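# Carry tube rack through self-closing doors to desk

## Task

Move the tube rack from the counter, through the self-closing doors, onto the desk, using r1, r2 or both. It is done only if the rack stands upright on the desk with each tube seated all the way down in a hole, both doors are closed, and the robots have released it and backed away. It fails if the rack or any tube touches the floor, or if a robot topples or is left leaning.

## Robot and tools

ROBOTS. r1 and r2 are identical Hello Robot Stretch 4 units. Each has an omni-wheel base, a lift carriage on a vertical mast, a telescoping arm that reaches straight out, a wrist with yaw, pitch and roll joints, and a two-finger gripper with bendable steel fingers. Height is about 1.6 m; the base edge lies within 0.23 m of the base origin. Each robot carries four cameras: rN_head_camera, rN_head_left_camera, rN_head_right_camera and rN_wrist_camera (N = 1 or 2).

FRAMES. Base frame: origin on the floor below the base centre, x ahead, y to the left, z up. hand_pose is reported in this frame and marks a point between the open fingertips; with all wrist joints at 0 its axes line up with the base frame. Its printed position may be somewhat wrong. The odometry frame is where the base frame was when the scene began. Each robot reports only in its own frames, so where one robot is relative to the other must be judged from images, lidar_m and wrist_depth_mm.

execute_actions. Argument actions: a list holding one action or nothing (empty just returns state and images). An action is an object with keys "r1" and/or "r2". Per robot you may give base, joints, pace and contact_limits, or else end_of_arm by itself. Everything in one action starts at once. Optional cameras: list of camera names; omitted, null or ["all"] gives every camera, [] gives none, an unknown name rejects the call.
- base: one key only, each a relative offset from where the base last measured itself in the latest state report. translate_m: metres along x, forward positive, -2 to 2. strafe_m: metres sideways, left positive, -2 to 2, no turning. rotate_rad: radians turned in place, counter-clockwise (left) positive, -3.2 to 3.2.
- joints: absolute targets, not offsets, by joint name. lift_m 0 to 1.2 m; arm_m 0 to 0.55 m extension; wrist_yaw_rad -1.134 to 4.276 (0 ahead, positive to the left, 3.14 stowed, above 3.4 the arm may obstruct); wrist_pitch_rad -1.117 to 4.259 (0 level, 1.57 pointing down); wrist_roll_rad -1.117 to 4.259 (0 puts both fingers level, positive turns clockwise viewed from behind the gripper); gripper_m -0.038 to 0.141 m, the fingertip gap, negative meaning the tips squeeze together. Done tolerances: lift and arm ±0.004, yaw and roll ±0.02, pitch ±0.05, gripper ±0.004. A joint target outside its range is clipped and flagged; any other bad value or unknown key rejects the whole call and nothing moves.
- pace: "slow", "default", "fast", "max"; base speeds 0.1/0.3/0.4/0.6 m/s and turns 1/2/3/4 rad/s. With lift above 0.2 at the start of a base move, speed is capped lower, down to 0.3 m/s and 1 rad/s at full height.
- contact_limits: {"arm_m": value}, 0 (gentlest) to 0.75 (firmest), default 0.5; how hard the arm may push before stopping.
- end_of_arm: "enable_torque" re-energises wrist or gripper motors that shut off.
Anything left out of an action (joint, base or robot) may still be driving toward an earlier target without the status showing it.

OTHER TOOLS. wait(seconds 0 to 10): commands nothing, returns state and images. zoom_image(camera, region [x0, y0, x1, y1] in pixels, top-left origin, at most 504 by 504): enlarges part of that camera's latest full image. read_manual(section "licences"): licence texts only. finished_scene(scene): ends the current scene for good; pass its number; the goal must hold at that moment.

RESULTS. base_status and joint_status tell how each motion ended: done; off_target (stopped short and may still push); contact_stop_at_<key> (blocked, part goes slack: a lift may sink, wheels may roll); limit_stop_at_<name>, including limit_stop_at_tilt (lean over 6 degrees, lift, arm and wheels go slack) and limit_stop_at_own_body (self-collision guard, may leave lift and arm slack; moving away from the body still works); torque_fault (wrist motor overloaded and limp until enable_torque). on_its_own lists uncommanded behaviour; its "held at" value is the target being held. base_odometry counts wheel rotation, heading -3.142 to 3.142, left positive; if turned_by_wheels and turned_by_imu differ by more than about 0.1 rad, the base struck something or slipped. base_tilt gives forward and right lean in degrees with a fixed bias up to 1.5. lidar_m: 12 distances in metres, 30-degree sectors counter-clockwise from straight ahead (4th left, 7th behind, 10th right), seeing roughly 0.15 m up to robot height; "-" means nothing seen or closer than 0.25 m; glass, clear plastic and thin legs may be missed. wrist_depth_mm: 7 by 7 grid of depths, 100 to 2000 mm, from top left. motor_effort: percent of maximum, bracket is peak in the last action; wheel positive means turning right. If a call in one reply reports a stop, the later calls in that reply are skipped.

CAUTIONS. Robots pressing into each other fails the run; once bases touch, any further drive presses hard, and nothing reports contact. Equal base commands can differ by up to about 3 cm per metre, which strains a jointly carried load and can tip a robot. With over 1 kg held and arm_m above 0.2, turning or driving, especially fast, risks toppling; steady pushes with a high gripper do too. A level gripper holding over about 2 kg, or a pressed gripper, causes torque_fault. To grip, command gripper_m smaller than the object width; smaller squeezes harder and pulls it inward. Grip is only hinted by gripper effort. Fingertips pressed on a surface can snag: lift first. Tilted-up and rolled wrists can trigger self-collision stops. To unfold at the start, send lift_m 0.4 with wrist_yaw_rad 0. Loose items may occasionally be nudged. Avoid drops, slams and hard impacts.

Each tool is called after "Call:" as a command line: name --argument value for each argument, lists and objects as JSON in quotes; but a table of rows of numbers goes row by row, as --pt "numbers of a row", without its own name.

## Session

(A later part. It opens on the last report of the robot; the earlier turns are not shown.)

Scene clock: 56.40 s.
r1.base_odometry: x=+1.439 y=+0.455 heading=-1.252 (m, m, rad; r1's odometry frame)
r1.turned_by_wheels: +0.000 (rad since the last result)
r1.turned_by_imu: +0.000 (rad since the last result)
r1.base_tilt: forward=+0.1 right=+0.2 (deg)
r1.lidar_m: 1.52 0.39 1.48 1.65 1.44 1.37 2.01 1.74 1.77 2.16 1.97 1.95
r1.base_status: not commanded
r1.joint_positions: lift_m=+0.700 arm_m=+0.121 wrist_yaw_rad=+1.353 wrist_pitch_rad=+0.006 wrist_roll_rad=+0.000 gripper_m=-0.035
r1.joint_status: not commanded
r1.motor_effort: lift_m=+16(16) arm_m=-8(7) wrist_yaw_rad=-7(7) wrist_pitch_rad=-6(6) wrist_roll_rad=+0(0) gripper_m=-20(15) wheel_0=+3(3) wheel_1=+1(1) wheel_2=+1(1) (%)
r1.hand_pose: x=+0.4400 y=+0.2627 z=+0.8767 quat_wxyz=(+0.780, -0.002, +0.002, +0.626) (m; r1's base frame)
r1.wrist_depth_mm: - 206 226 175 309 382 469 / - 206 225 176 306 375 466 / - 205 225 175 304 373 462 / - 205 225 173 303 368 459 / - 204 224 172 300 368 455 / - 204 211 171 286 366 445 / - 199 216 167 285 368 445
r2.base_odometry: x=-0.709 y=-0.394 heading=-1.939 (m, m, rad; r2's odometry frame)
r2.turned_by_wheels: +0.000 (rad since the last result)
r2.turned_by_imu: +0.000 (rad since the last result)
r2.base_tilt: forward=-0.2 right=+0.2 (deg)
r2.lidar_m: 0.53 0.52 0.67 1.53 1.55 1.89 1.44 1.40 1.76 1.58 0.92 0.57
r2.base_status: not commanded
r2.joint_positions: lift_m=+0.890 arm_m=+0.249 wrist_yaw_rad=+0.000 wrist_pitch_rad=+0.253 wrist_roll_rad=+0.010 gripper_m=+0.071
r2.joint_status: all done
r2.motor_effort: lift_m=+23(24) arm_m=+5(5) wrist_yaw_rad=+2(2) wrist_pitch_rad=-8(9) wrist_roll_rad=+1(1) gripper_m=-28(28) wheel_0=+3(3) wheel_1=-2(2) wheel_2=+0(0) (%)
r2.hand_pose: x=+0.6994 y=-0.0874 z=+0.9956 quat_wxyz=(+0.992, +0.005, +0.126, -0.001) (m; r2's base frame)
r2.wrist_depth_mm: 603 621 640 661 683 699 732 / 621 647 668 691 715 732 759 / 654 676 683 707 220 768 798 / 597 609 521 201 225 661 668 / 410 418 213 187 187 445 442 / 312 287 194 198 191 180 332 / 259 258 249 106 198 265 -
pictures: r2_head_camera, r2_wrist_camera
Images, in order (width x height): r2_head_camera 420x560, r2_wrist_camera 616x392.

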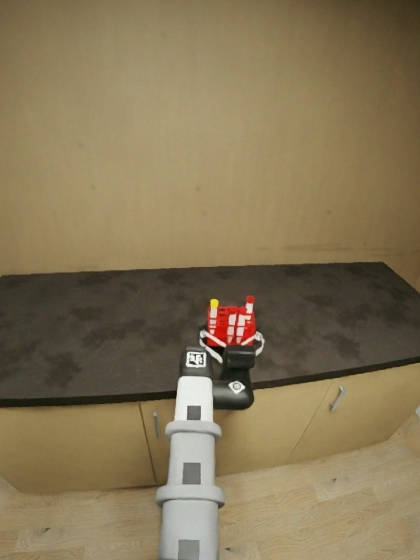

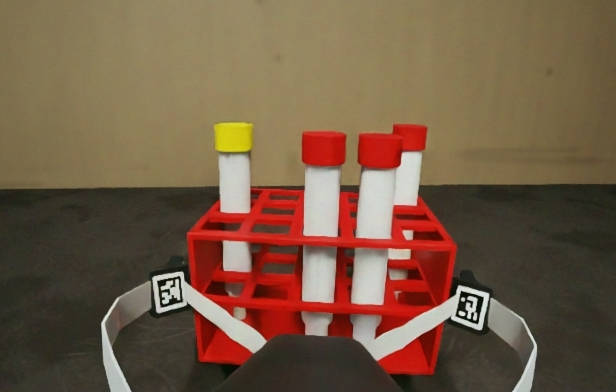

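Call:
execute_actions --actions '[{"r2":{"base":{"translate_m":-0.75},"joints":{"arm_m":0.0}}}]' --cameras '["r2_wrist_camera"]'

Call:
execute_actions --actions '[{"r2":{"base":{"rotate_rad":-1.92},"pace":"slow"}}]' --cameras '["r2_wrist_camera","r2_head_camera","r2_head_right_camera","r1_head_left_camera"]'

Scene clock: 61.37 s.
r1.base_odometry: x=+1.439 y=+0.455 heading=-1.252 (m, m, rad; r1's odometry frame)
r1.turned_by_wheels: +0.000 (rad since the last result)
r1.turned_by_imu: -0.002 (rad since the last result)
r1.base_tilt: forward=+0.2 right=+0.3 (deg)
r1.lidar_m: 1.50 0.41 1.47 1.62 2.11 0.69 0.85 1.75 1.77 2.15 1.95 1.96
r1.base_status: not commanded
r1.joint_positions: lift_m=+0.700 arm_m=+0.121 wrist_yaw_rad=+1.353 wrist_pitch_rad=+0.006 wrist_roll_rad=+0.000 gripper_m=-0.035
r1.joint_status: not commanded
r1.motor_effort: lift_m=+16(16) arm_m=-7(7) wrist_yaw_rad=-7(7) wrist_pitch_rad=-8(7) wrist_roll_rad=+0(0) gripper_m=-17(19) wheel_0=+3(3) wheel_1=+2(2) wheel_2=+1(1) (%)
r1.hand_pose: x=+0.4400 y=+0.2627 z=+0.8767 quat_wxyz=(+0.780, -0.002, +0.002, +0.626) (m; r1's base frame)
r1.wrist_depth_mm: - 206 227 175 309 382 466 / - 205 226 176 306 375 462 / - 206 225 174 303 370 459 / - 205 225 173 301 373 455 / - 204 224 172 298 366 449 / - 203 210 171 286 364 439 / - 198 216 167 285 366 442
r2.base_odometry: x=-0.438 y=+0.306 heading=-1.939 (m, m, rad; r2's odometry frame)
r2.turned_by_wheels: +0.000 (rad since the last result)
r2.turned_by_imu: +0.002 (rad since the last result)
r2.base_tilt: forward=-0.1 right=+0.2 (deg)
r2.lidar_m: 0.40 1.27 1.55 1.40 1.41 1.73 2.83 0.71 0.85 1.72 1.76 0.44
r2.base_status: done
r2.joint_positions: lift_m=+0.890 arm_m=+0.002 wrist_yaw_rad=+0.000 wrist_pitch_rad=+0.253 wrist_roll_rad=+0.010 gripper_m=+0.071
r2.joint_status: all done
joint sent to its limit — the command would take r2.arm_m past its lower limit, so that joint was sent only as far as its limit.
r2.motor_effort: lift_m=+22(23) arm_m=-4(5) wrist_yaw_rad=+0(2) wrist_pitch_rad=-9(9) wrist_roll_rad=+1(0) gripper_m=-28(28) wheel_0=-1(6) wheel_1=+0(6) wheel_2=-1(8) (%)
r2.hand_pose: x=+0.4519 y=-0.0874 z=+0.9955 quat_wxyz=(+0.992, +0.005, +0.126, -0.001) (m; r2's base frame)
r2.wrist_depth_mm: 1397 1464 1499 1576 1576 1661 1661 / 1464 1499 1537 1618 1661 1708 1756 / 1098 1098 1042 1098 220 1281 1708 / 1042 1060 1060 202 225 1182 1229 / 1098 1098 213 188 188 1281 1308 / 1576 1138 194 199 191 180 1661 / 1397 1255 1229 106 197 1464 1537
pictures: r2_wrist_camera
Images, in order (width x height): r2_wrist_camera 616x392.

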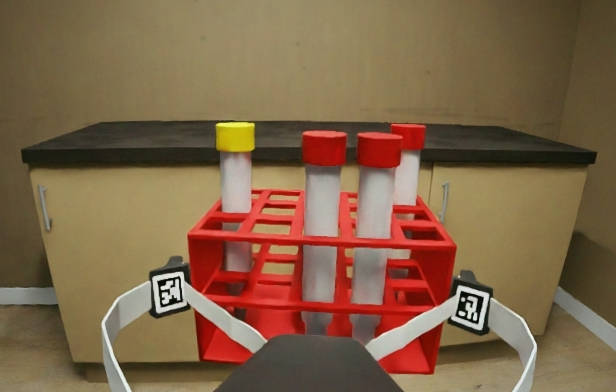

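Scene clock: 64.57 s.
r1.base_odometry: x=+1.439 y=+0.455 heading=-1.252 (m, m, rad; r1's odometry frame)
r1.turned_by_wheels: +0.000 (rad since the last result)
r1.turned_by_imu: -0.001 (rad since the last result)
r1.base_tilt: forward=+0.0 right=+0.2 (deg)
r1.lidar_m: 1.51 0.43 1.50 1.65 0.46 0.48 0.81 1.76 1.77 2.15 1.94 1.93
r1.base_status: not commanded
r1.joint_positions: lift_m=+0.700 arm_m=+0.121 wrist_yaw_rad=+1.353 wrist_pitch_rad=+0.006 wrist_roll_rad=+0.000 gripper_m=-0.035
r1.joint_status: not commanded
r1.motor_effort: lift_m=+16(16) arm_m=-7(7) wrist_yaw_rad=-6(7) wrist_pitch_rad=-7(7) wrist_roll_rad=+0(0) gripper_m=-16(15) wheel_0=+3(3) wheel_1=+1(2) wheel_2=+1(1) (%)
r1.hand_pose: x=+0.4400 y=+0.2627 z=+0.8767 quat_wxyz=(+0.780, -0.002, +0.002, +0.626) (m; r1's base frame)
r1.wrist_depth_mm: - 206 227 175 309 379 469 / - 206 226 176 306 375 462 / - 205 225 175 303 375 462 / - 205 224 173 301 368 459 / - 204 224 172 301 366 455 / - 203 209 171 285 364 445 / - 198 216 167 285 368 445
r2.base_odometry: x=-0.438 y=+0.306 heading=+2.424 (m, m, rad; r2's odometry frame)
r2.turned_by_wheels: -1.920 (rad since the last result)
r2.turned_by_imu: -1.935 (rad since the last result)
r2.base_tilt: forward=-0.1 right=+0.2 (deg)
r2.lidar_m: 0.40 1.71 1.78 1.29 1.26 1.33 1.47 1.40 1.46 1.99 0.76 0.43
r2.base_status: done
r2.joint_positions: lift_m=+0.890 arm_m=+0.002 wrist_yaw_rad=+0.000 wrist_pitch_rad=+0.253 wrist_roll_rad=+0.010 gripper_m=+0.071
r2.joint_status: not commanded
r2.motor_effort: lift_m=+22(22) arm_m=-4(4) wrist_yaw_rad=+1(3) wrist_pitch_rad=-9(9) wrist_roll_rad=+0(1) gripper_m=-28(28) wheel_0=+2(7) wheel_1=+0(6) wheel_2=+1(3) (%)
r2.hand_pose: x=+0.4519 y=-0.0874 z=+0.9955 quat_wxyz=(+0.992, +0.005, +0.126, -0.001) (m; r2's base frame)
r2.wrist_depth_mm: 1205 - - - 960 - - / 1205 - - - 976 - - / 1281 - - - 220 - - / 1308 1499 218 202 224 - - / 1366 1464 213 188 188 - - / 1397 1464 194 199 192 181 1808 / 1397 1430 1366 106 198 1464 1464
pictures: r1_head_left_camera, r2_head_camera, r2_head_right_camera, r2_wrist_camera
Images, in order (width x height): r1_head_left_camera 420x672, r2_head_camera 420x560, r2_head_right_camera 420x672, r2_wrist_camera 616x392.

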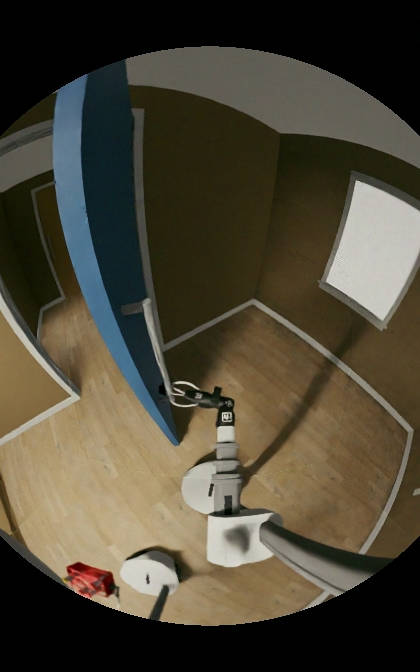

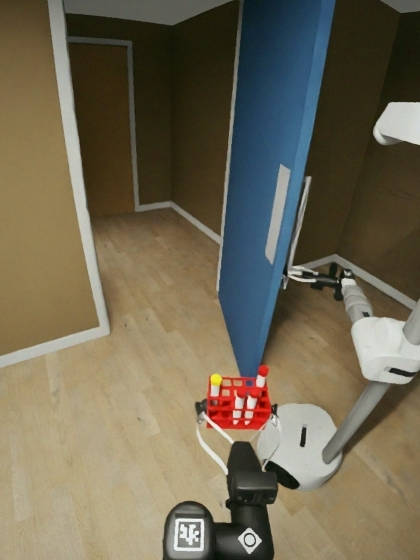

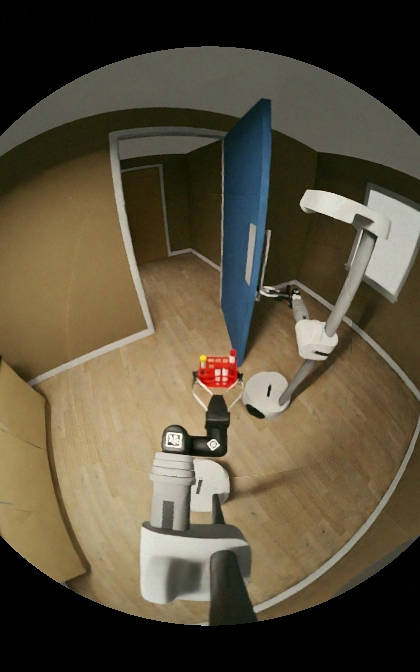

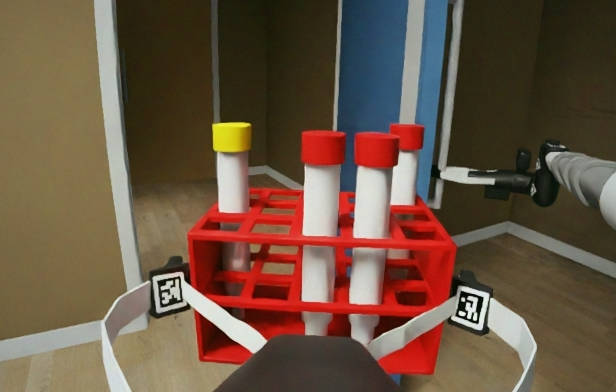

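Call:
execute_actions --actions '[{"r2":{"base":{"rotate_rad":0.19},"pace":"slow"}}]' --cameras '[]'

Call:
execute_actions --actions '[{"r2":{"base":{"translate_m":1.3}}}]' --cameras '["r2_wrist_camera","r2_head_camera","r2_head_right_camera","r1_head_left_camera"]'

Scene clock: 66.90 s.
r1.base_odometry: x=+1.439 y=+0.455 heading=-1.252 (m, m, rad; r1's odometry frame)
r1.turned_by_wheels: +0.000 (rad since the last result)
r1.turned_by_imu: -0.001 (rad since the last result)
r1.base_tilt: forward=+0.3 right=+0.1 (deg)
r1.lidar_m: 1.54 0.41 1.49 1.66 0.53 0.54 0.83 1.76 1.78 2.15 1.96 1.96
r1.base_status: not commanded
r1.joint_positions: lift_m=+0.700 arm_m=+0.121 wrist_yaw_rad=+1.353 wrist_pitch_rad=+0.006 wrist_roll_rad=+0.000 gripper_m=-0.035
r1.joint_status: not commanded
r1.motor_effort: lift_m=+16(16) arm_m=-7(7) wrist_yaw_rad=-7(7) wrist_pitch_rad=-8(7) wrist_roll_rad=-1(0) gripper_m=-18(15) wheel_0=+3(3) wheel_1=+2(1) wheel_2=+1(1) (%)
r1.hand_pose: x=+0.4400 y=+0.2627 z=+0.8767 quat_wxyz=(+0.780, -0.002, +0.002, +0.626) (m; r1's base frame)
r1.wrist_depth_mm: - 206 227 175 307 377 466 / - 206 225 176 306 373 459 / - 206 225 174 304 373 462 / - 205 225 173 303 370 459 / - 204 224 171 298 368 455 / - 202 210 170 285 368 445 / - 198 216 167 286 364 449
r2.base_odometry: x=-0.438 y=+0.306 heading=+2.614 (m, m, rad; r2's odometry frame)
r2.turned_by_wheels: +0.190 (rad since the last result)
r2.turned_by_imu: +0.191 (rad since the last result)
r2.base_tilt: forward=-0.1 right=+0.2 (deg)
r2.lidar_m: 0.41 1.71 1.56 1.28 1.27 1.73 1.41 1.39 1.57 2.49 0.71 0.42
r2.base_status: done
r2.joint_positions: lift_m=+0.890 arm_m=+0.002 wrist_yaw_rad=+0.000 wrist_pitch_rad=+0.253 wrist_roll_rad=+0.010 gripper_m=+0.071
r2.joint_status: not commanded
r2.motor_effort: lift_m=+22(22) arm_m=-4(4) wrist_yaw_rad=+1(0) wrist_pitch_rad=-8(9) wrist_roll_rad=+0(0) gripper_m=-28(28) wheel_0=-2(7) wheel_1=-1(4) wheel_2=-1(7) (%)
r2.hand_pose: x=+0.4519 y=-0.0874 z=+0.9955 quat_wxyz=(+0.992, +0.005, +0.126, -0.001) (m; r2's base frame)
r2.wrist_depth_mm: 1205 1281 - - - 976 723 / 1229 1336 - - - 976 788 / 1281 1397 1430 - 221 960 - / 1366 1430 217 201 224 960 - / 1397 1499 213 187 187 946 - / 1464 1499 194 198 193 180 1808 / 1430 1430 1366 106 198 1060 1537
pictures: none
No camera images: the call's "cameras" was empty. Leave "cameras" out to get every camera's image.

Scene clock: 72.73 s.
r1.base_odometry: x=+1.439 y=+0.455 heading=-1.252 (m, m, rad; r1's odometry frame)
r1.turned_by_wheels: +0.000 (rad since the last result)
r1.turned_by_imu: -0.002 (rad since the last result)
r1.base_tilt: forward=+0.0 right=+0.2 (deg)
r1.lidar_m: 1.50 0.40 0.71 0.83 2.11 2.12 1.99 1.76 1.75 2.12 1.94 1.93
r1.base_status: not commanded
r1.joint_positions: lift_m=+0.700 arm_m=+0.121 wrist_yaw_rad=+1.353 wrist_pitch_rad=+0.006 wrist_roll_rad=+0.000 gripper_m=-0.035
r1.joint_status: not commanded
r1.motor_effort: lift_m=+16(16) arm_m=-8(7) wrist_yaw_rad=-7(8) wrist_pitch_rad=-7(8) wrist_roll_rad=+0(1) gripper_m=-17(20) wheel_0=+3(2) wheel_1=+2(2) wheel_2=+1(1) (%)
r1.hand_pose: x=+0.4400 y=+0.2627 z=+0.8767 quat_wxyz=(+0.780, -0.002, +0.002, +0.626) (m; r1's base frame)
r1.wrist_depth_mm: - 205 226 175 309 379 466 / - 206 226 175 306 377 459 / - 206 225 175 303 373 459 / - 205 224 173 301 368 455 / - 204 224 172 300 366 452 / - 204 210 171 286 364 445 / - 198 216 167 285 368 445
r2.base_odometry: x=-1.561 y=+0.961 heading=+2.614 (m, m, rad; r2's odometry frame)
r2.turned_by_wheels: +0.000 (rad since the last result)
r2.turned_by_imu: -0.005 (rad since the last result)
r2.base_tilt: forward=-0.2 right=+0.2 (deg)
r2.lidar_m: 0.41 0.53 0.52 0.90 1.68 1.90 2.64 0.73 0.52 0.51 0.53 0.42
r2.base_status: done
r2.joint_positions: lift_m=+0.890 arm_m=+0.002 wrist_yaw_rad=+0.000 wrist_pitch_rad=+0.253 wrist_roll_rad=+0.010 gripper_m=+0.071
r2.joint_status: not commanded
r2.motor_effort: lift_m=+22(22) arm_m=-3(4) wrist_yaw_rad=-1(0) wrist_pitch_rad=-9(9) wrist_roll_rad=+1(0) gripper_m=-26(28) wheel_0=+1(7) wheel_1=+1(5) wheel_2=+1(10) (%)
r2.hand_pose: x=+0.4519 y=-0.0874 z=+0.9955 quat_wxyz=(+0.992, +0.005, +0.126, -0.001) (m; r2's base frame)
r2.wrist_depth_mm: - - - - - 1464 1205 / - - - - - 1499 1205 / - - - - 221 1537 1205 / - - 218 201 224 1576 1229 / - - 213 188 187 1537 1281 / 1708 1618 194 200 193 180 707 / 1430 1430 1397 106 198 1430 676
pictures: r1_head_left_camera, r2_head_camera, r2_head_right_camera, r2_wrist_camera
Images, in order (width x height): r1_head_left_camera 420x672, r2_head_camera 420x560, r2_head_right_camera 420x672, r2_wrist_camera 616x392.

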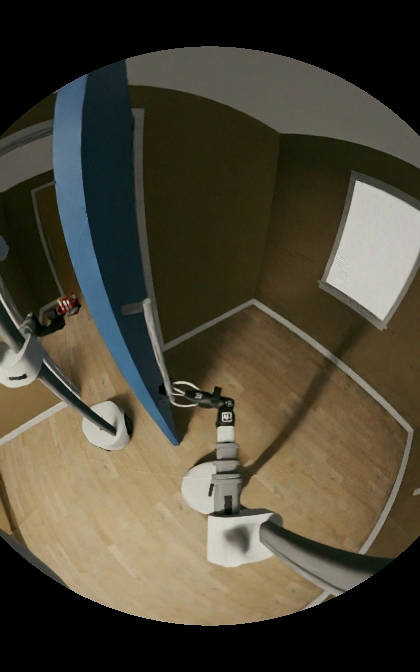

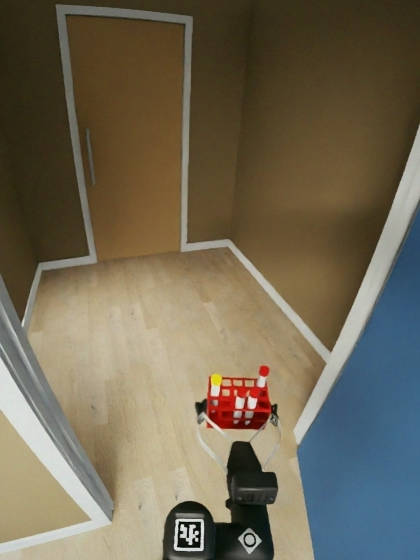

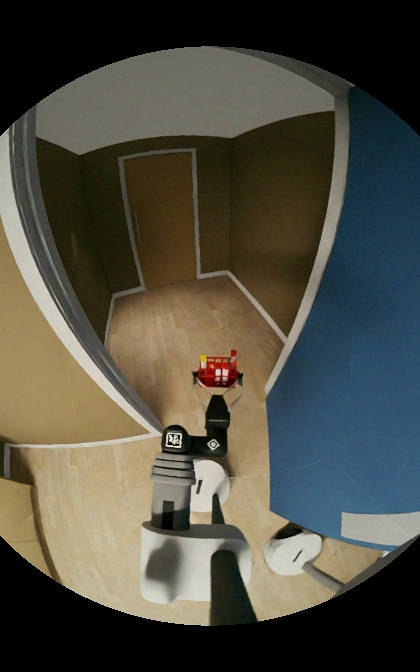

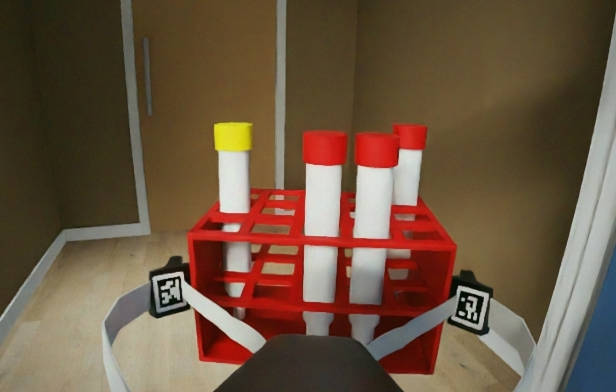

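Call:
execute_actions --actions '[{"r2":{"base":{"rotate_rad":0.33},"pace":"slow"}}]' --cameras '[]'

Call:
execute_actions --actions '[{"r2":{"base":{"strafe_m":-0.22}},"r1":{"joints":{"gripper_m":0.13}}}]' --cameras '["r1_wrist_camera","r2_head_right_camera","r1_head_left_camera"]'

Scene clock: 75.00 s.
r1.base_odometry: x=+1.439 y=+0.455 heading=-1.252 (m, m, rad; r1's odometry frame)
r1.turned_by_wheels: +0.000 (rad since the last result)
r1.turned_by_imu: -0.001 (rad since the last result)
r1.base_tilt: forward=-0.1 right=+0.3 (deg)
r1.lidar_m: 1.53 0.41 0.73 0.79 2.12 2.14 1.99 1.74 1.78 2.13 1.96 1.95
r1.base_status: not commanded
r1.joint_positions: lift_m=+0.700 arm_m=+0.121 wrist_yaw_rad=+1.353 wrist_pitch_rad=+0.006 wrist_roll_rad=+0.000 gripper_m=-0.035
r1.joint_status: not commanded
r1.motor_effort: lift_m=+16(16) arm_m=-7(7) wrist_yaw_rad=-7(7) wrist_pitch_rad=-7(8) wrist_roll_rad=+0(1) gripper_m=-18(17) wheel_0=+3(3) wheel_1=+2(1) wheel_2=+1(1) (%)
r1.hand_pose: x=+0.4400 y=+0.2627 z=+0.8767 quat_wxyz=(+0.780, -0.002, +0.002, +0.626) (m; r1's base frame)
r1.wrist_depth_mm: - 206 226 175 307 384 466 / - 206 225 176 306 375 462 / - 206 225 174 304 375 462 / - 204 224 172 301 366 452 / - 203 223 172 298 368 455 / - 202 210 171 285 366 442 / - 198 216 167 286 366 449
r2.base_odometry: x=-1.561 y=+0.961 heading=+2.944 (m, m, rad; r2's odometry frame)
r2.turned_by_wheels: +0.330 (rad since the last result)
r2.turned_by_imu: +0.332 (rad since the last result)
r2.base_tilt: forward=-0.1 right=+0.2 (deg)
r2.lidar_m: 0.39 0.53 0.71 1.70 1.76 2.44 0.87 0.60 0.50 0.52 0.64 0.43
r2.base_status: done
r2.joint_positions: lift_m=+0.890 arm_m=+0.002 wrist_yaw_rad=+0.000 wrist_pitch_rad=+0.253 wrist_roll_rad=+0.010 gripper_m=+0.071
r2.joint_status: not commanded
r2.motor_effort: lift_m=+22(22) arm_m=-4(4) wrist_yaw_rad=+1(0) wrist_pitch_rad=-8(9) wrist_roll_rad=+0(1) gripper_m=-30(27) wheel_0=-2(2) wheel_1=-3(4) wheel_2=-1(4) (%)
r2.hand_pose: x=+0.4519 y=-0.0874 z=+0.9955 quat_wxyz=(+0.992, +0.005, +0.126, -0.001) (m; r2's base frame)
r2.wrist_depth_mm: 1078 1537 - - - - 1863 / 1078 1576 - - - - 1863 / 397 1618 - - 221 - 1808 / 392 1576 219 201 224 - 1808 / 377 1537 213 188 188 - 1808 / 377 1336 194 199 191 180 1708 / 389 1430 1366 106 198 1430 1537
pictures: none
No camera images: the call's "cameras" was empty. Leave "cameras" out to get every camera's image.

Scene clock: 77.73 s.
r1.base_odometry: x=+1.439 y=+0.455 heading=-1.252 (m, m, rad; r1's odometry frame)
r1.turned_by_wheels: +0.000 (rad since the last result)
r1.turned_by_imu: -0.001 (rad since the last result)
r1.base_tilt: forward=+0.0 right=+0.1 (deg)
r1.lidar_m: 1.53 0.49 0.49 1.66 2.12 2.13 1.99 1.75 1.77 2.15 1.93 1.95
r1.base_status: not commanded
r1.joint_positions: lift_m=+0.700 arm_m=+0.121 wrist_yaw_rad=+1.350 wrist_pitch_rad=+0.006 wrist_roll_rad=+0.000 gripper_m=+0.130
r1.joint_status: all done
r1.motor_effort: lift_m=+16(16) arm_m=-7(7) wrist_yaw_rad=-1(10) wrist_pitch_rad=-7(8) wrist_roll_rad=+0(0) gripper_m=+1(21) wheel_0=+2(3) wheel_1=+1(2) wheel_2=+1(1) (%)
r1.hand_pose: x=+0.4404 y=+0.2624 z=+0.8767 quat_wxyz=(+0.781, -0.002, +0.002, +0.625) (m; r1's base frame)
r1.wrist_depth_mm: - 349 375 413 459 535 603 / - 349 375 413 462 525 603 / - 351 375 407 459 521 591 / - 347 373 410 452 521 591 / - 345 355 410 455 517 585 / - 330 294 407 436 521 591 / - 343 353 143 452 508 580
r2.base_odometry: x=-1.518 y=+1.176 heading=+2.944 (m, m, rad; r2's odometry frame)
r2.turned_by_wheels: +0.000 (rad since the last result)
r2.turned_by_imu: -0.001 (rad since the last result)
r2.base_tilt: forward=-0.1 right=+0.2 (deg)
r2.lidar_m: 0.41 0.65 0.72 1.88 2.01 2.73 0.30 0.25 - 0.25 0.30 0.41
r2.base_status: done
r2.joint_positions: lift_m=+0.890 arm_m=+0.002 wrist_yaw_rad=+0.000 wrist_pitch_rad=+0.253 wrist_roll_rad=+0.010 gripper_m=+0.071
r2.joint_status: not commanded
r2.motor_effort: lift_m=+22(22) arm_m=-4(4) wrist_yaw_rad=+3(7) wrist_pitch_rad=-7(9) wrist_roll_rad=+0(1) gripper_m=-28(27) wheel_0=+1(6) wheel_1=-2(13) wheel_2=+3(12) (%)
r2.hand_pose: x=+0.4519 y=-0.0874 z=+0.9956 quat_wxyz=(+0.992, +0.005, +0.126, -0.001) (m; r2's base frame)
r2.wrist_depth_mm: 1366 - - - - - 1576 / 1397 - - - - - 1499 / 1397 - - - 220 - 1499 / 1430 - - 202 224 - 1537 / 1397 1921 213 187 187 - 1464 / 1430 1576 194 199 193 180 1464 / 1366 1397 1366 106 198 1464 1397
pictures: r1_head_left_camera, r1_wrist_camera, r2_head_right_camera
Images, in order (width x height): r1_head_left_camera 420x672, r1_wrist_camera 616x392, r2_head_right_camera 420x672.

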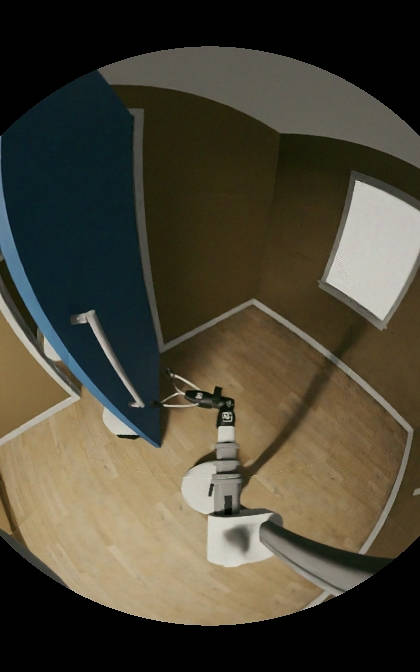

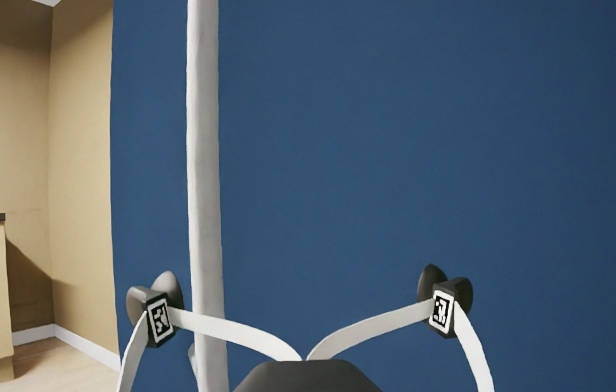

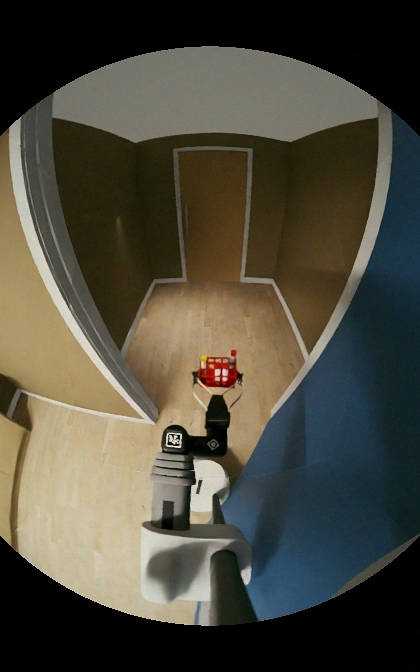

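Call:
execute_actions --actions '[{"r1":{"base":{"translate_m":-0.1},"joints":{"gripper_m":0.06,"arm_m":0.0,"wrist_yaw_rad":3.05},"pace":"fast"},"r2":{"base":{"translate_m":0.25},"pace":"slow"}}]' --cameras '["r2_head_right_camera","r1_head_left_camera"]'

Scene clock: 83.13 s.
r1.base_odometry: x=+1.407 y=+0.550 heading=-1.252 (m, m, rad; r1's odometry frame)
r1.turned_by_wheels: +0.000 (rad since the last result)
r1.turned_by_imu: -0.001 (rad since the last result)
r1.base_tilt: forward=-0.2 right=+0.3 (deg)
r1.lidar_m: 1.62 0.88 0.71 1.73 2.05 2.04 1.90 1.68 1.71 2.07 2.00 2.02
r1.base_status: done
r1.joint_positions: lift_m=+0.700 arm_m=+0.001 wrist_yaw_rad=+3.050 wrist_pitch_rad=+0.006 wrist_roll_rad=+0.000 gripper_m=+0.060
r1.joint_status: all done
r1.motor_effort: lift_m=+17(17) arm_m=-7(8) wrist_yaw_rad=+1(5) wrist_pitch_rad=-7(7) wrist_roll_rad=+0(0) gripper_m=-1(2) wheel_0=+1(7) wheel_1=+1(9) wheel_2=-2(12) (%)
r1.hand_pose: x=-0.1072 y=+0.1135 z=+0.8768 quat_wxyz=(+0.046, -0.003, +0.000, +0.999) (m; r1's base frame)
r1.wrist_depth_mm: 138 189 - - - - - / 108 141 - - - - - / 108 141 - - - - - / 121 143 - - - - - / 1464 1808 - - - 1921 1756 / 1537 1756 208 - 195 1983 1708 / 1499 1708 - 142 - 1863 1808
r2.base_odometry: x=-1.763 y=+1.225 heading=+2.944 (m, m, rad; r2's odometry frame)
r2.turned_by_wheels: +0.000 (rad since the last result)
r2.turned_by_imu: -0.002 (rad since the last result)
r2.base_tilt: forward=-0.1 right=+0.2 (deg)
r2.lidar_m: 0.41 1.36 0.47 0.94 2.00 0.47 0.25 0.25 - 0.25 0.41 0.41
r2.base_status: done
r2.joint_positions: lift_m=+0.890 arm_m=+0.002 wrist_yaw_rad=+0.000 wrist_pitch_rad=+0.253 wrist_roll_rad=+0.010 gripper_m=+0.071
r2.joint_status: not commanded
r2.motor_effort: lift_m=+22(22) arm_m=-3(4) wrist_yaw_rad=+3(2) wrist_pitch_rad=-9(9) wrist_roll_rad=+0(0) gripper_m=-27(28) wheel_0=+4(5) wheel_1=-3(2) wheel_2=-1(6) (%)
r2.hand_pose: x=+0.4519 y=-0.0874 z=+0.9956 quat_wxyz=(+0.992, +0.005, +0.126, -0.001) (m; r2's base frame)
r2.wrist_depth_mm: 1366 - - - - - 1576 / 1397 - - - - - 1499 / 1430 - - - 223 - 1464 / 1430 - - 202 224 - 1499 / 1464 - 213 187 188 - 1499 / 1464 1576 193 199 192 180 1464 / 1397 1430 1366 106 198 1430 1397
pictures: r1_head_left_camera, r2_head_right_camera
Images, in order (width x height): r1_head_left_camera 420x672, r2_head_right_camera 420x672.

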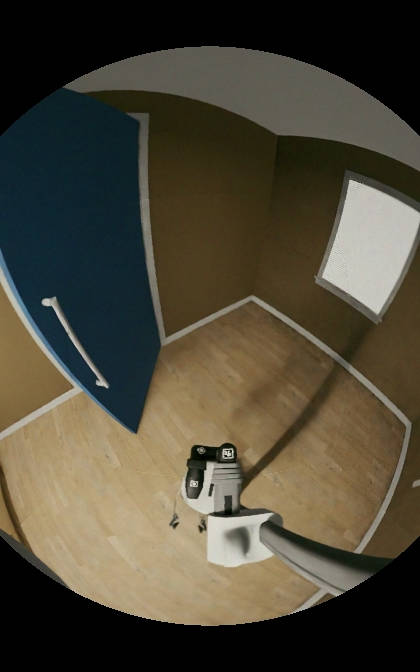

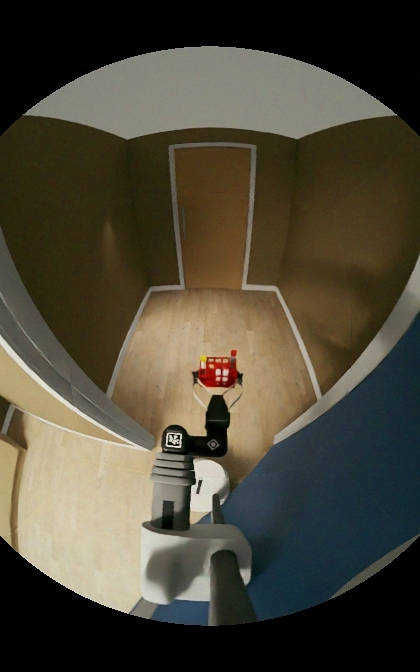

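Call:
execute_actions --actions '[{"r1":{"base":{"strafe_m":0.92},"pace":"fast"}}]' --cameras '["r1_head_camera","r1_head_right_camera"]'

Scene clock: 86.93 s.
r1.base_odometry: x=+2.281 y=+0.839 heading=-1.252 (m, m, rad; r1's odometry frame)
r1.turned_by_wheels: +0.000 (rad since the last result)
r1.turned_by_imu: +0.000 (rad since the last result)
r1.base_tilt: forward=+0.0 right=+0.2 (deg)
r1.lidar_m: 0.60 0.78 0.83 0.99 1.35 1.36 1.68 2.28 2.32 2.78 2.72 0.43
r1.base_status: done
r1.joint_positions: lift_m=+0.700 arm_m=+0.001 wrist_yaw_rad=+3.050 wrist_pitch_rad=+0.006 wrist_roll_rad=+0.000 gripper_m=+0.060
r1.joint_status: not commanded
r1.motor_effort: lift_m=+16(16) arm_m=-7(7) wrist_yaw_rad=+0(1) wrist_pitch_rad=-7(7) wrist_roll_rad=+0(0) gripper_m=-2(1) wheel_0=+1(10) wheel_1=-1(11) wheel_2=-1(0) (%)
r1.hand_pose: x=-0.1072 y=+0.1135 z=+0.8768 quat_wxyz=(+0.046, -0.003, +0.000, +0.999) (m; r1's base frame)
r1.wrist_depth_mm: 138 142 - - - 1808 1708 / 108 141 - - - 1863 1708 / 108 141 - - - 1921 1661 / 121 143 - - - 1808 1661 / 1983 - - 1863 1576 1281 1138 / - - 208 1863 196 1308 1160 / - - - 142 1537 1229 1138
r2.base_odometry: x=-1.763 y=+1.225 heading=+2.944 (m, m, rad; r2's odometry frame)
r2.turned_by_wheels: +0.000 (rad since the last result)
r2.turned_by_imu: -0.001 (rad since the last result)
r2.base_tilt: forward=-0.2 right=+0.2 (deg)
r2.lidar_m: 0.42 1.38 0.48 0.94 0.61 0.44 0.25 0.26 - 0.25 0.39 0.43
r2.base_status: not commanded
r2.joint_positions: lift_m=+0.890 arm_m=+0.002 wrist_yaw_rad=+0.000 wrist_pitch_rad=+0.253 wrist_roll_rad=+0.010 gripper_m=+0.071
r2.joint_status: not commanded
r2.motor_effort: lift_m=+22(22) arm_m=-4(4) wrist_yaw_rad=+1(1) wrist_pitch_rad=-8(8) wrist_roll_rad=+0(0) gripper_m=-28(27) wheel_0=+4(4) wheel_1=-3(3) wheel_2=-1(1) (%)
r2.hand_pose: x=+0.4519 y=-0.0874 z=+0.9956 quat_wxyz=(+0.992, +0.005, +0.126, -0.001) (m; r2's base frame)
r2.wrist_depth_mm: 1366 - - - - - 1576 / 1397 - - - - - 1499 / 1397 - - - 220 - 1499 / 1430 - 219 201 224 - 1499 / 1430 - 213 188 188 - 1464 / 1464 1576 194 200 193 180 1464 / 1366 1430 1366 106 198 1464 1397
pictures: r1_head_camera, r1_head_right_camera
Images, in order (width x height): r1_head_camera 420x560, r1_head_right_camera 420x672.

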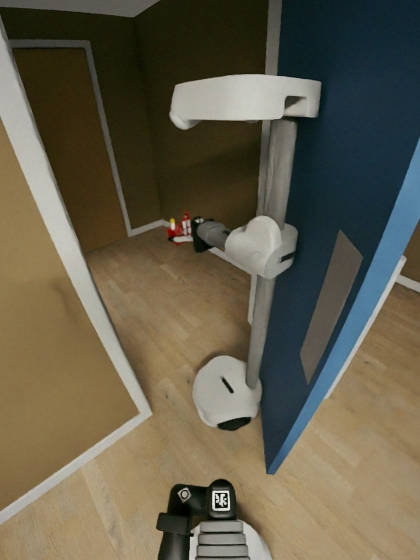

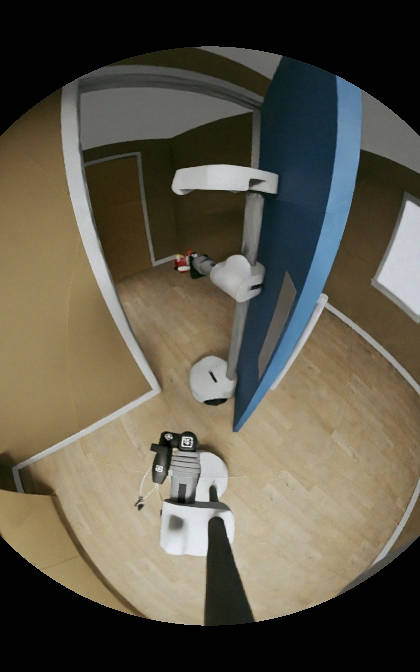

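Call:
execute_actions --actions '[{"r1":{"base":{"translate_m":0.25}}}]' --cameras '["r1_head_camera"]'

Scene clock: 89.47 s.
r1.base_odometry: x=+2.360 y=+0.601 heading=-1.252 (m, m, rad; r1's odometry frame)
r1.turned_by_wheels: +0.000 (rad since the last result)
r1.turned_by_imu: -0.002 (rad since the last result)
r1.base_tilt: forward=+0.2 right=+0.2 (deg)
r1.lidar_m: 0.34 0.49 0.64 0.74 1.49 1.51 1.89 2.47 2.49 2.88 0.25 0.34
r1.base_status: done
r1.joint_positions: lift_m=+0.700 arm_m=+0.001 wrist_yaw_rad=+3.050 wrist_pitch_rad=+0.006 wrist_roll_rad=+0.000 gripper_m=+0.060
r1.joint_status: not commanded
r1.motor_effort: lift_m=+16(16) arm_m=-6(7) wrist_yaw_rad=+1(0) wrist_pitch_rad=-7(8) wrist_roll_rad=+1(0) gripper_m=+0(2) wheel_0=+0(6) wheel_1=+0(4) wheel_2=+0(8) (%)
r1.hand_pose: x=-0.1072 y=+0.1135 z=+0.8768 quat_wxyz=(+0.046, -0.003, +0.000, +0.999) (m; r1's base frame)
r1.wrist_depth_mm: 138 189 - - - - 1756 / 108 141 - - - - 1808 / 108 141 - - - - 1808 / 121 143 - - - 1921 1756 / - - - - 1708 1430 1281 / - - 210 - 196 1464 1281 / - - - 142 1708 1430 1229
r2.base_odometry: x=-1.763 y=+1.225 heading=+2.944 (m, m, rad; r2's odometry frame)
r2.turned_by_wheels: +0.000 (rad since the last result)
r2.turned_by_imu: +0.000 (rad since the last result)
r2.base_tilt: forward=-0.1 right=+0.2 (deg)
r2.lidar_m: 0.41 1.35 0.48 0.94 0.36 0.36 0.25 0.25 - 0.25 0.42 0.44
r2.base_status: not commanded
r2.joint_positions: lift_m=+0.890 arm_m=+0.002 wrist_yaw_rad=+0.000 wrist_pitch_rad=+0.253 wrist_roll_rad=+0.010 gripper_m=+0.071
r2.joint_status: not commanded
r2.motor_effort: lift_m=+22(22) arm_m=-4(4) wrist_yaw_rad=+1(0) wrist_pitch_rad=-8(9) wrist_roll_rad=+0(0) gripper_m=-28(29) wheel_0=+4(4) wheel_1=-3(3) wheel_2=-1(1) (%)
r2.hand_pose: x=+0.4519 y=-0.0874 z=+0.9956 quat_wxyz=(+0.992, +0.005, +0.126, -0.001) (m; r2's base frame)
r2.wrist_depth_mm: 1366 - - - - - 1576 / 1366 - - - - - 1499 / 1430 - - - 221 - 1499 / 1430 - 219 201 223 - 1499 / 1430 - 213 187 188 - 1430 / 1464 1576 194 199 193 181 1464 / 1397 1430 1366 106 198 1464 1397
pictures: r1_head_camera
Images, in order (width x height): r1_head_camera 420x560.

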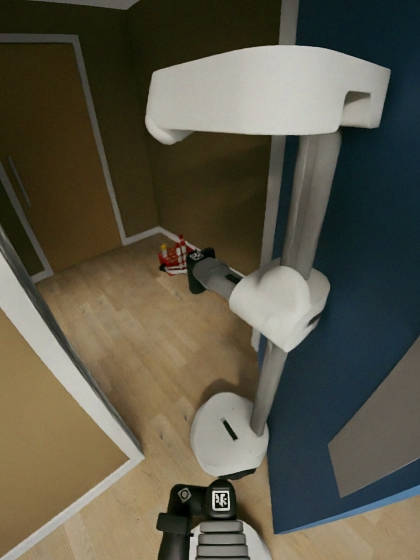

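Call:
execute_actions --actions '[{"r2":{"base":{"translate_m":0.85}}}]' --cameras '["r1_head_right_camera","r2_head_camera","r2_head_left_camera"]'

Scene clock: 94.20 s.
r1.base_odometry: x=+2.360 y=+0.601 heading=-1.252 (m, m, rad; r1's odometry frame)
r1.turned_by_wheels: +0.000 (rad since the last result)
r1.turned_by_imu: -0.001 (rad since the last result)
r1.base_tilt: forward=+0.2 right=+0.1 (deg)
r1.lidar_m: 1.05 0.63 0.62 0.78 1.49 1.52 1.91 2.49 2.50 2.87 0.26 0.25
r1.base_status: not commanded
r1.joint_positions: lift_m=+0.700 arm_m=+0.001 wrist_yaw_rad=+3.050 wrist_pitch_rad=+0.006 wrist_roll_rad=+0.000 gripper_m=+0.060
r1.joint_status: not commanded
r1.motor_effort: lift_m=+16(16) arm_m=-6(6) wrist_yaw_rad=+0(1) wrist_pitch_rad=-7(7) wrist_roll_rad=+0(1) gripper_m=-2(0) wheel_0=+2(16) wheel_1=-1(4) wheel_2=-4(14) (%)
r1.hand_pose: x=-0.1072 y=+0.1135 z=+0.8768 quat_wxyz=(+0.046, -0.003, +0.000, +0.999) (m; r1's base frame)
r1.wrist_depth_mm: 138 142 - - - - 1808 / 108 141 - - - - 1756 / 108 141 - - - - 1808 / 121 143 - - - 1983 1756 / - - - - 1808 1499 1281 / - - 208 - 195 1464 1281 / - - - 143 1708 1397 1255
r2.base_odometry: x=-2.597 y=+1.392 heading=+2.944 (m, m, rad; r2's odometry frame)
r2.turned_by_wheels: +0.000 (rad since the last result)
r2.turned_by_imu: -0.003 (rad since the last result)
r2.base_tilt: forward=-0.1 right=+0.2 (deg)
r2.lidar_m: 0.40 1.41 1.00 0.95 0.68 0.63 0.89 0.77 0.75 1.11 1.16 0.42
r2.base_status: done
r2.joint_positions: lift_m=+0.890 arm_m=+0.002 wrist_yaw_rad=+0.000 wrist_pitch_rad=+0.253 wrist_roll_rad=+0.010 gripper_m=+0.071
r2.joint_status: not commanded
r2.motor_effort: lift_m=+22(22) arm_m=-4(4) wrist_yaw_rad=+1(0) wrist_pitch_rad=-7(9) wrist_roll_rad=-1(1) gripper_m=-27(28) wheel_0=+0(6) wheel_1=+1(5) wheel_2=+1(10) (%)
r2.hand_pose: x=+0.4519 y=-0.0874 z=+0.9956 quat_wxyz=(+0.992, +0.005, +0.126, -0.001) (m; r2's base frame)
r2.wrist_depth_mm: 1397 1366 1366 1366 1366 1336 1336 / 1397 1430 1397 1430 1397 1430 1397 / 1464 1499 1464 1464 220 1464 1464 / 1464 1576 217 201 224 1537 1464 / 1464 1618 213 187 188 1576 1430 / 1430 1537 194 199 193 180 1464 / 1397 1430 1397 106 198 1464 1366
pictures: r1_head_right_camera, r2_head_camera, r2_head_left_camera
Images, in order (width x height): r1_head_right_camera 420x672, r2_head_camera 420x560, r2_head_left_camera 420x672.

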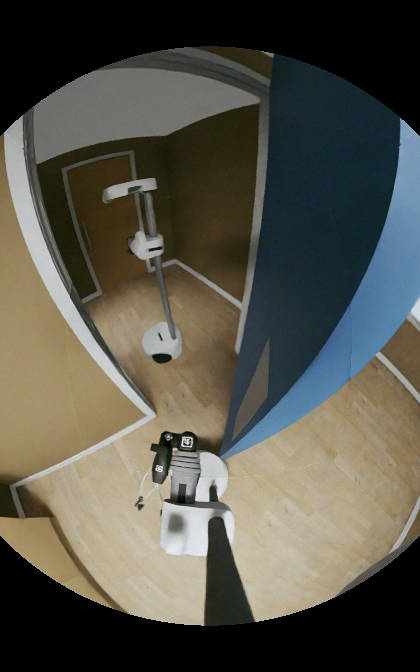

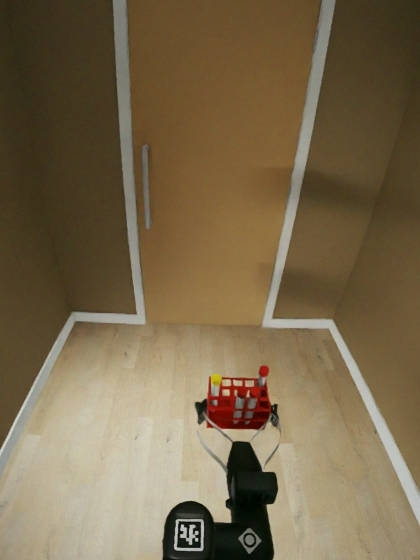

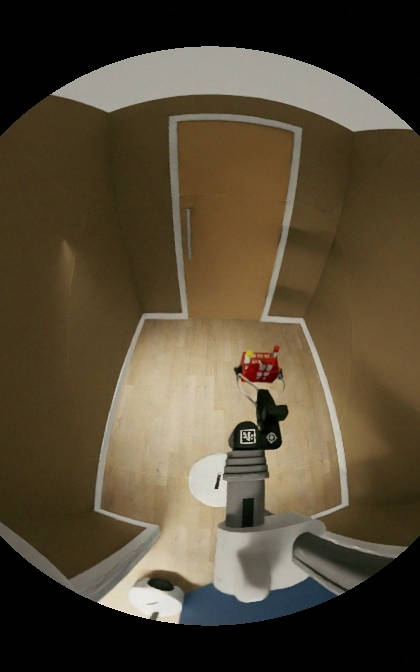

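Call:
execute_actions --actions '[{"r2":{"base":{"strafe_m":0.65}},"r1":{"base":{"translate_m":0.65}}}]' --cameras '["r1_head_right_camera","r2_head_left_camera"]'

Scene clock: 99.50 s.
r1.base_odometry: x=+2.365 y=+0.596 heading=-1.268 (m, m, rad; r1's odometry frame)
r1.turned_by_wheels: -0.016 (rad since the last result)
r1.turned_by_imu: -0.017 (rad since the last result)
r1.base_tilt: forward=+0.0 right=+0.1 (deg)
r1.lidar_m: 0.98 0.61 0.61 0.75 1.43 1.51 1.86 2.48 2.52 2.92 0.29 0.25
r1.base_status: translate_m contact_stop (by the wheels' count: +0.007 of +0.650)
r1.joint_positions: lift_m=+0.700 arm_m=+0.001 wrist_yaw_rad=+3.050 wrist_pitch_rad=+0.006 wrist_roll_rad=+0.000 gripper_m=+0.060
r1.joint_status: not commanded
r1.on_its_own: the wheels are slack since a contact_stop
r1.motor_effort: lift_m=+16(16) arm_m=-7(7) wrist_yaw_rad=+0(1) wrist_pitch_rad=-7(7) wrist_roll_rad=+0(0) gripper_m=-2(3) wheel_0=+0(17) wheel_1=+0(5) wheel_2=+0(32) (%)
r1.hand_pose: x=-0.1072 y=+0.1135 z=+0.8768 quat_wxyz=(+0.046, -0.003, +0.000, +0.999) (m; r1's base frame)
r1.wrist_depth_mm: 138 142 - - - - 1756 / 108 141 - - - - 1808 / 108 141 - - - - 1808 / 121 143 - - - 1921 1756 / - - - - 1708 1464 1281 / - - 209 - 195 1464 1255 / - - - 143 1708 1366 1281
r2.base_odometry: x=-2.725 y=+0.755 heading=+2.944 (m, m, rad; r2's odometry frame)
r2.turned_by_wheels: +0.000 (rad since the last result)
r2.turned_by_imu: -0.002 (rad since the last result)
r2.base_tilt: forward=-0.1 right=+0.2 (deg)
r2.lidar_m: 0.42 0.45 0.31 0.29 0.30 0.43 0.47 0.49 1.22 1.76 1.82 0.42
r2.base_status: done
r2.joint_positions: lift_m=+0.890 arm_m=+0.002 wrist_yaw_rad=+0.000 wrist_pitch_rad=+0.253 wrist_roll_rad=+0.010 gripper_m=+0.071
r2.joint_status: not commanded
r2.motor_effort: lift_m=+22(22) arm_m=-4(4) wrist_yaw_rad=+0(2) wrist_pitch_rad=-8(9) wrist_roll_rad=+0(0) gripper_m=-27(27) wheel_0=-1(9) wheel_1=-2(8) wheel_2=+0(3) (%)
r2.hand_pose: x=+0.4519 y=-0.0874 z=+0.9956 quat_wxyz=(+0.992, +0.005, +0.126, -0.001) (m; r2's base frame)
r2.wrist_depth_mm: 544 778 1336 1366 1336 1336 1308 / 554 798 1397 1430 1397 1397 1366 / 559 820 1255 1464 221 1430 1464 / 564 820 217 201 224 1499 1576 / 564 778 214 188 187 1576 1576 / 564 683 194 200 193 180 1661 / 564 831 1160 106 198 1464 1499
pictures: r1_head_right_camera, r2_head_left_camera
Images, in order (width x height): r1_head_right_camera 420x672, r2_head_left_camera 420x672.

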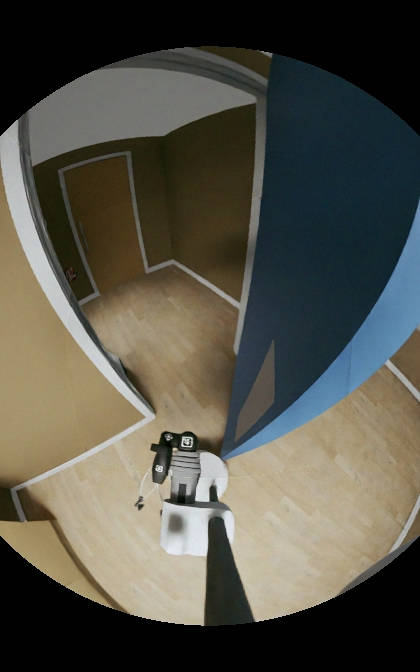

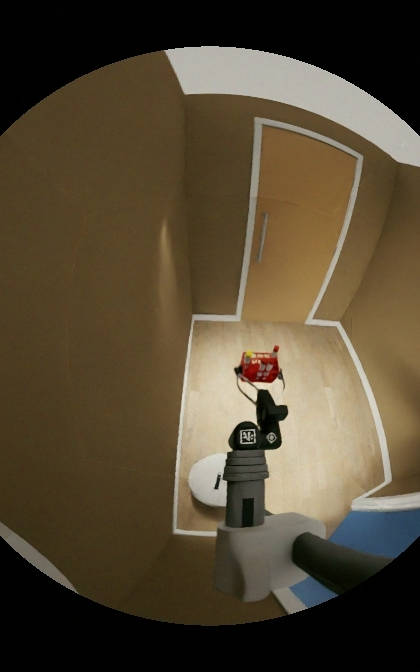

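Call:
execute_actions --actions '[{"r1":{"base":{"rotate_rad":0.5}},"r2":{"base":{"translate_m":-0.15}}}]' --cameras '[]'

Call:
execute_actions --actions '[{"r1":{"base":{"translate_m":0.25}}}]' --cameras '["r1_head_right_camera"]'

Scene clock: 102.07 s.
r1.base_odometry: x=+2.365 y=+0.596 heading=-0.768 (m, m, rad; r1's odometry frame)
r1.turned_by_wheels: +0.500 (rad since the last result)
r1.turned_by_imu: +0.507 (rad since the last result)
r1.base_tilt: forward=+0.0 right=+0.5 (deg)
r1.lidar_m: 0.64 0.61 0.76 1.42 1.52 1.82 2.47 2.49 2.94 2.59 0.25 0.86
r1.base_status: done
r1.joint_positions: lift_m=+0.700 arm_m=+0.001 wrist_yaw_rad=+3.050 wrist_pitch_rad=+0.006 wrist_roll_rad=+0.000 gripper_m=+0.060
r1.joint_status: not commanded
r1.motor_effort: lift_m=+17(17) arm_m=-6(6) wrist_yaw_rad=+0(2) wrist_pitch_rad=-7(7) wrist_roll_rad=+0(0) gripper_m=-2(1) wheel_0=+1(3) wheel_1=-2(9) wheel_2=+0(22) (%)
r1.hand_pose: x=-0.1073 y=+0.1135 z=+0.8767 quat_wxyz=(+0.046, -0.003, +0.000, +0.999) (m; r1's base frame)
r1.wrist_depth_mm: 138 142 - - - - - / 108 141 - - - - - / 108 140 - - - - - / 121 143 - - - - - / - - - - - 1921 1537 / - - 208 - 195 1921 1464 / - - - 143 - 1808 1537
r2.base_odometry: x=-2.578 y=+0.725 heading=+2.943 (m, m, rad; r2's odometry frame)
r2.turned_by_wheels: +0.000 (rad since the last result)
r2.turned_by_imu: +0.000 (rad since the last result)
r2.base_tilt: forward=-0.1 right=+0.2 (deg)
r2.lidar_m: 0.41 0.45 0.30 0.30 0.30 0.34 0.32 0.34 1.10 1.31 1.83 0.45
r2.base_status: done
r2.joint_positions: lift_m=+0.890 arm_m=+0.002 wrist_yaw_rad=+0.000 wrist_pitch_rad=+0.253 wrist_roll_rad=+0.010 gripper_m=+0.071
r2.joint_status: not commanded
r2.motor_effort: lift_m=+22(22) arm_m=-4(4) wrist_yaw_rad=+1(1) wrist_pitch_rad=-8(8) wrist_roll_rad=+0(0) gripper_m=-27(29) wheel_0=-2(4) wheel_1=-2(5) wheel_2=+0(8) (%)
r2.hand_pose: x=+0.4519 y=-0.0874 z=+0.9956 quat_wxyz=(+0.992, +0.005, +0.126, -0.001) (m; r2's base frame)
r2.wrist_depth_mm: 539 778 1499 1499 1464 1464 1464 / 544 798 1537 1576 1537 1576 1537 / 554 809 1281 1618 221 1576 1618 / 564 820 1160 202 224 1661 1661 / 569 778 213 188 187 1756 1808 / 559 668 194 200 193 180 1808 / 559 820 1182 106 198 1464 1499
pictures: none
No camera images: the call's "cameras" was empty. Leave "cameras" out to get every camera's image.

Scene clock: 104.60 s.
r1.base_odometry: x=+2.545 y=+0.422 heading=-0.768 (m, m, rad; r1's odometry frame)
r1.turned_by_wheels: +0.000 (rad since the last result)
r1.turned_by_imu: -0.002 (rad since the last result)
r1.base_tilt: forward=+0.1 right=+0.3 (deg)
r1.lidar_m: 2.66 0.37 0.45 0.87 1.57 1.90 2.74 - - 0.25 0.36 1.78
r1.base_status: done
r1.joint_positions: lift_m=+0.700 arm_m=+0.001 wrist_yaw_rad=+3.050 wrist_pitch_rad=+0.006 wrist_roll_rad=+0.000 gripper_m=+0.060
r1.joint_status: not commanded
r1.motor_effort: lift_m=+17(17) arm_m=-6(6) wrist_yaw_rad=+0(1) wrist_pitch_rad=-7(7) wrist_roll_rad=+0(0) gripper_m=-6(3) wheel_0=+0(8) wheel_1=-1(10) wheel_2=+1(14) (%)
r1.hand_pose: x=-0.1073 y=+0.1134 z=+0.8767 quat_wxyz=(+0.046, -0.003, +0.000, +0.999) (m; r1's base frame)
r1.wrist_depth_mm: 138 142 - - - - - / 108 141 - - - - - / 108 141 - - - - - / 121 143 - - - - - / - - - - - 1983 1576 / - - 209 - 195 1983 1537 / - - - 143 - 1808 1499
r2.base_odometry: x=-2.578 y=+0.725 heading=+2.943 (m, m, rad; r2's odometry frame)
r2.turned_by_wheels: +0.000 (rad since the last result)
r2.turned_by_imu: +0.000 (rad since the last result)
r2.base_tilt: forward=-0.1 right=+0.2 (deg)
r2.lidar_m: 0.41 0.45 0.32 0.28 0.30 0.35 0.33 0.33 1.06 1.29 1.83 0.43
r2.base_status: not commanded
r2.joint_positions: lift_m=+0.890 arm_m=+0.002 wrist_yaw_rad=+0.000 wrist_pitch_rad=+0.253 wrist_roll_rad=+0.010 gripper_m=+0.071
r2.joint_status: not commanded
r2.motor_effort: lift_m=+22(22) arm_m=-3(4) wrist_yaw_rad=+0(2) wrist_pitch_rad=-9(8) wrist_roll_rad=+1(1) gripper_m=-29(26) wheel_0=-2(2) wheel_1=-2(1) wheel_2=+0(0) (%)
r2.hand_pose: x=+0.4519 y=-0.0874 z=+0.9956 quat_wxyz=(+0.992, +0.005, +0.126, -0.001) (m; r2's base frame)
r2.wrist_depth_mm: 544 778 1464 1499 1464 1464 1464 / 544 798 1499 1576 1576 1499 1537 / 559 809 1255 1576 220 1618 1576 / 564 820 219 202 224 1708 1661 / 564 768 213 188 187 1756 1808 / 564 668 193 200 193 181 1863 / 559 820 1160 106 198 1464 1499
pictures: r1_head_right_camera
Images, in order (width x height): r1_head_right_camera 420x672.

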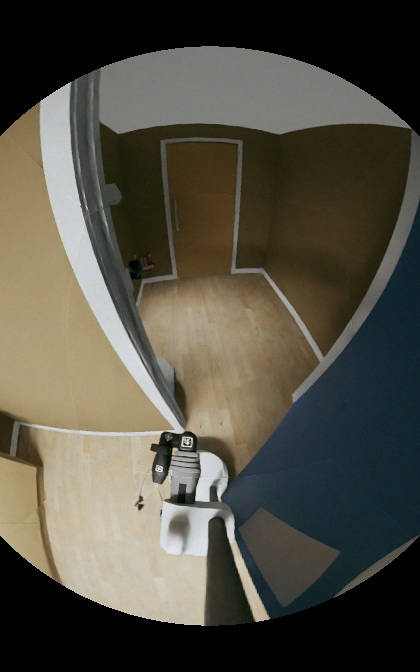

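Call:
execute_actions --actions '[{"r1":{"base":{"strafe_m":-0.3}}}]' --cameras '["r1_head_right_camera"]'

Scene clock: 107.07 s.
r1.base_odometry: x=+2.337 y=+0.206 heading=-0.768 (m, m, rad; r1's odometry frame)
r1.turned_by_wheels: +0.000 (rad since the last result)
r1.turned_by_imu: -0.002 (rad since the last result)
r1.base_tilt: forward=-0.1 right=+0.3 (deg)
r1.lidar_m: 2.54 0.66 0.53 1.02 1.87 2.24 2.82 0.25 - 0.25 0.26 0.55
r1.base_status: done
r1.joint_positions: lift_m=+0.700 arm_m=+0.001 wrist_yaw_rad=+3.050 wrist_pitch_rad=+0.006 wrist_roll_rad=+0.000 gripper_m=+0.060
r1.joint_status: not commanded
r1.motor_effort: lift_m=+17(17) arm_m=-6(6) wrist_yaw_rad=+0(0) wrist_pitch_rad=-8(6) wrist_roll_rad=+0(0) gripper_m=-3(2) wheel_0=-2(10) wheel_1=+0(13) wheel_2=-1(2) (%)
r1.hand_pose: x=-0.1073 y=+0.1134 z=+0.8767 quat_wxyz=(+0.046, -0.003, +0.000, +0.999) (m; r1's base frame)
r1.wrist_depth_mm: 138 142 - - - - - / 108 141 - - - - - / 108 141 - - - - - / 121 143 - - - - - / 334 - - - - - 1863 / 357 - 209 - 195 - 1863 / 362 - - 143 - - 1921
r2.base_odometry: x=-2.578 y=+0.725 heading=+2.943 (m, m, rad; r2's odometry frame)
r2.turned_by_wheels: +0.000 (rad since the last result)
r2.turned_by_imu: +0.000 (rad since the last result)
r2.base_tilt: forward=-0.1 right=+0.2 (deg)
r2.lidar_m: 0.40 0.45 0.30 0.27 0.30 0.34 0.32 0.34 1.21 1.30 1.84 0.39
r2.base_status: not commanded
r2.joint_positions: lift_m=+0.890 arm_m=+0.002 wrist_yaw_rad=+0.000 wrist_pitch_rad=+0.253 wrist_roll_rad=+0.010 gripper_m=+0.071
r2.joint_status: not commanded
r2.motor_effort: lift_m=+22(22) arm_m=-4(4) wrist_yaw_rad=+3(1) wrist_pitch_rad=-9(8) wrist_roll_rad=+0(0) gripper_m=-28(27) wheel_0=-1(2) wheel_1=-1(1) wheel_2=+0(0) (%)
r2.hand_pose: x=+0.4519 y=-0.0874 z=+0.9956 quat_wxyz=(+0.992, +0.005, +0.126, -0.001) (m; r2's base frame)
r2.wrist_depth_mm: 539 778 1464 1464 1464 1499 1499 / 549 798 1499 1537 1499 1499 1537 / 559 809 1255 1576 220 1618 1576 / 564 820 219 202 224 1708 1661 / 564 778 213 189 188 1756 1756 / 559 676 194 199 193 180 1808 / 559 820 1160 106 198 1464 1499
pictures: r1_head_right_camera
Images, in order (width x height): r1_head_right_camera 420x672.

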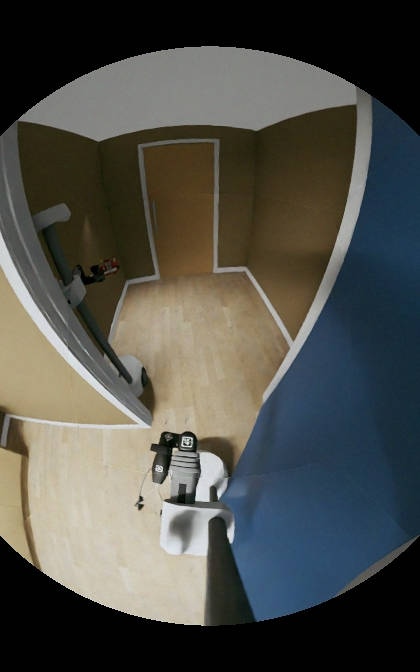

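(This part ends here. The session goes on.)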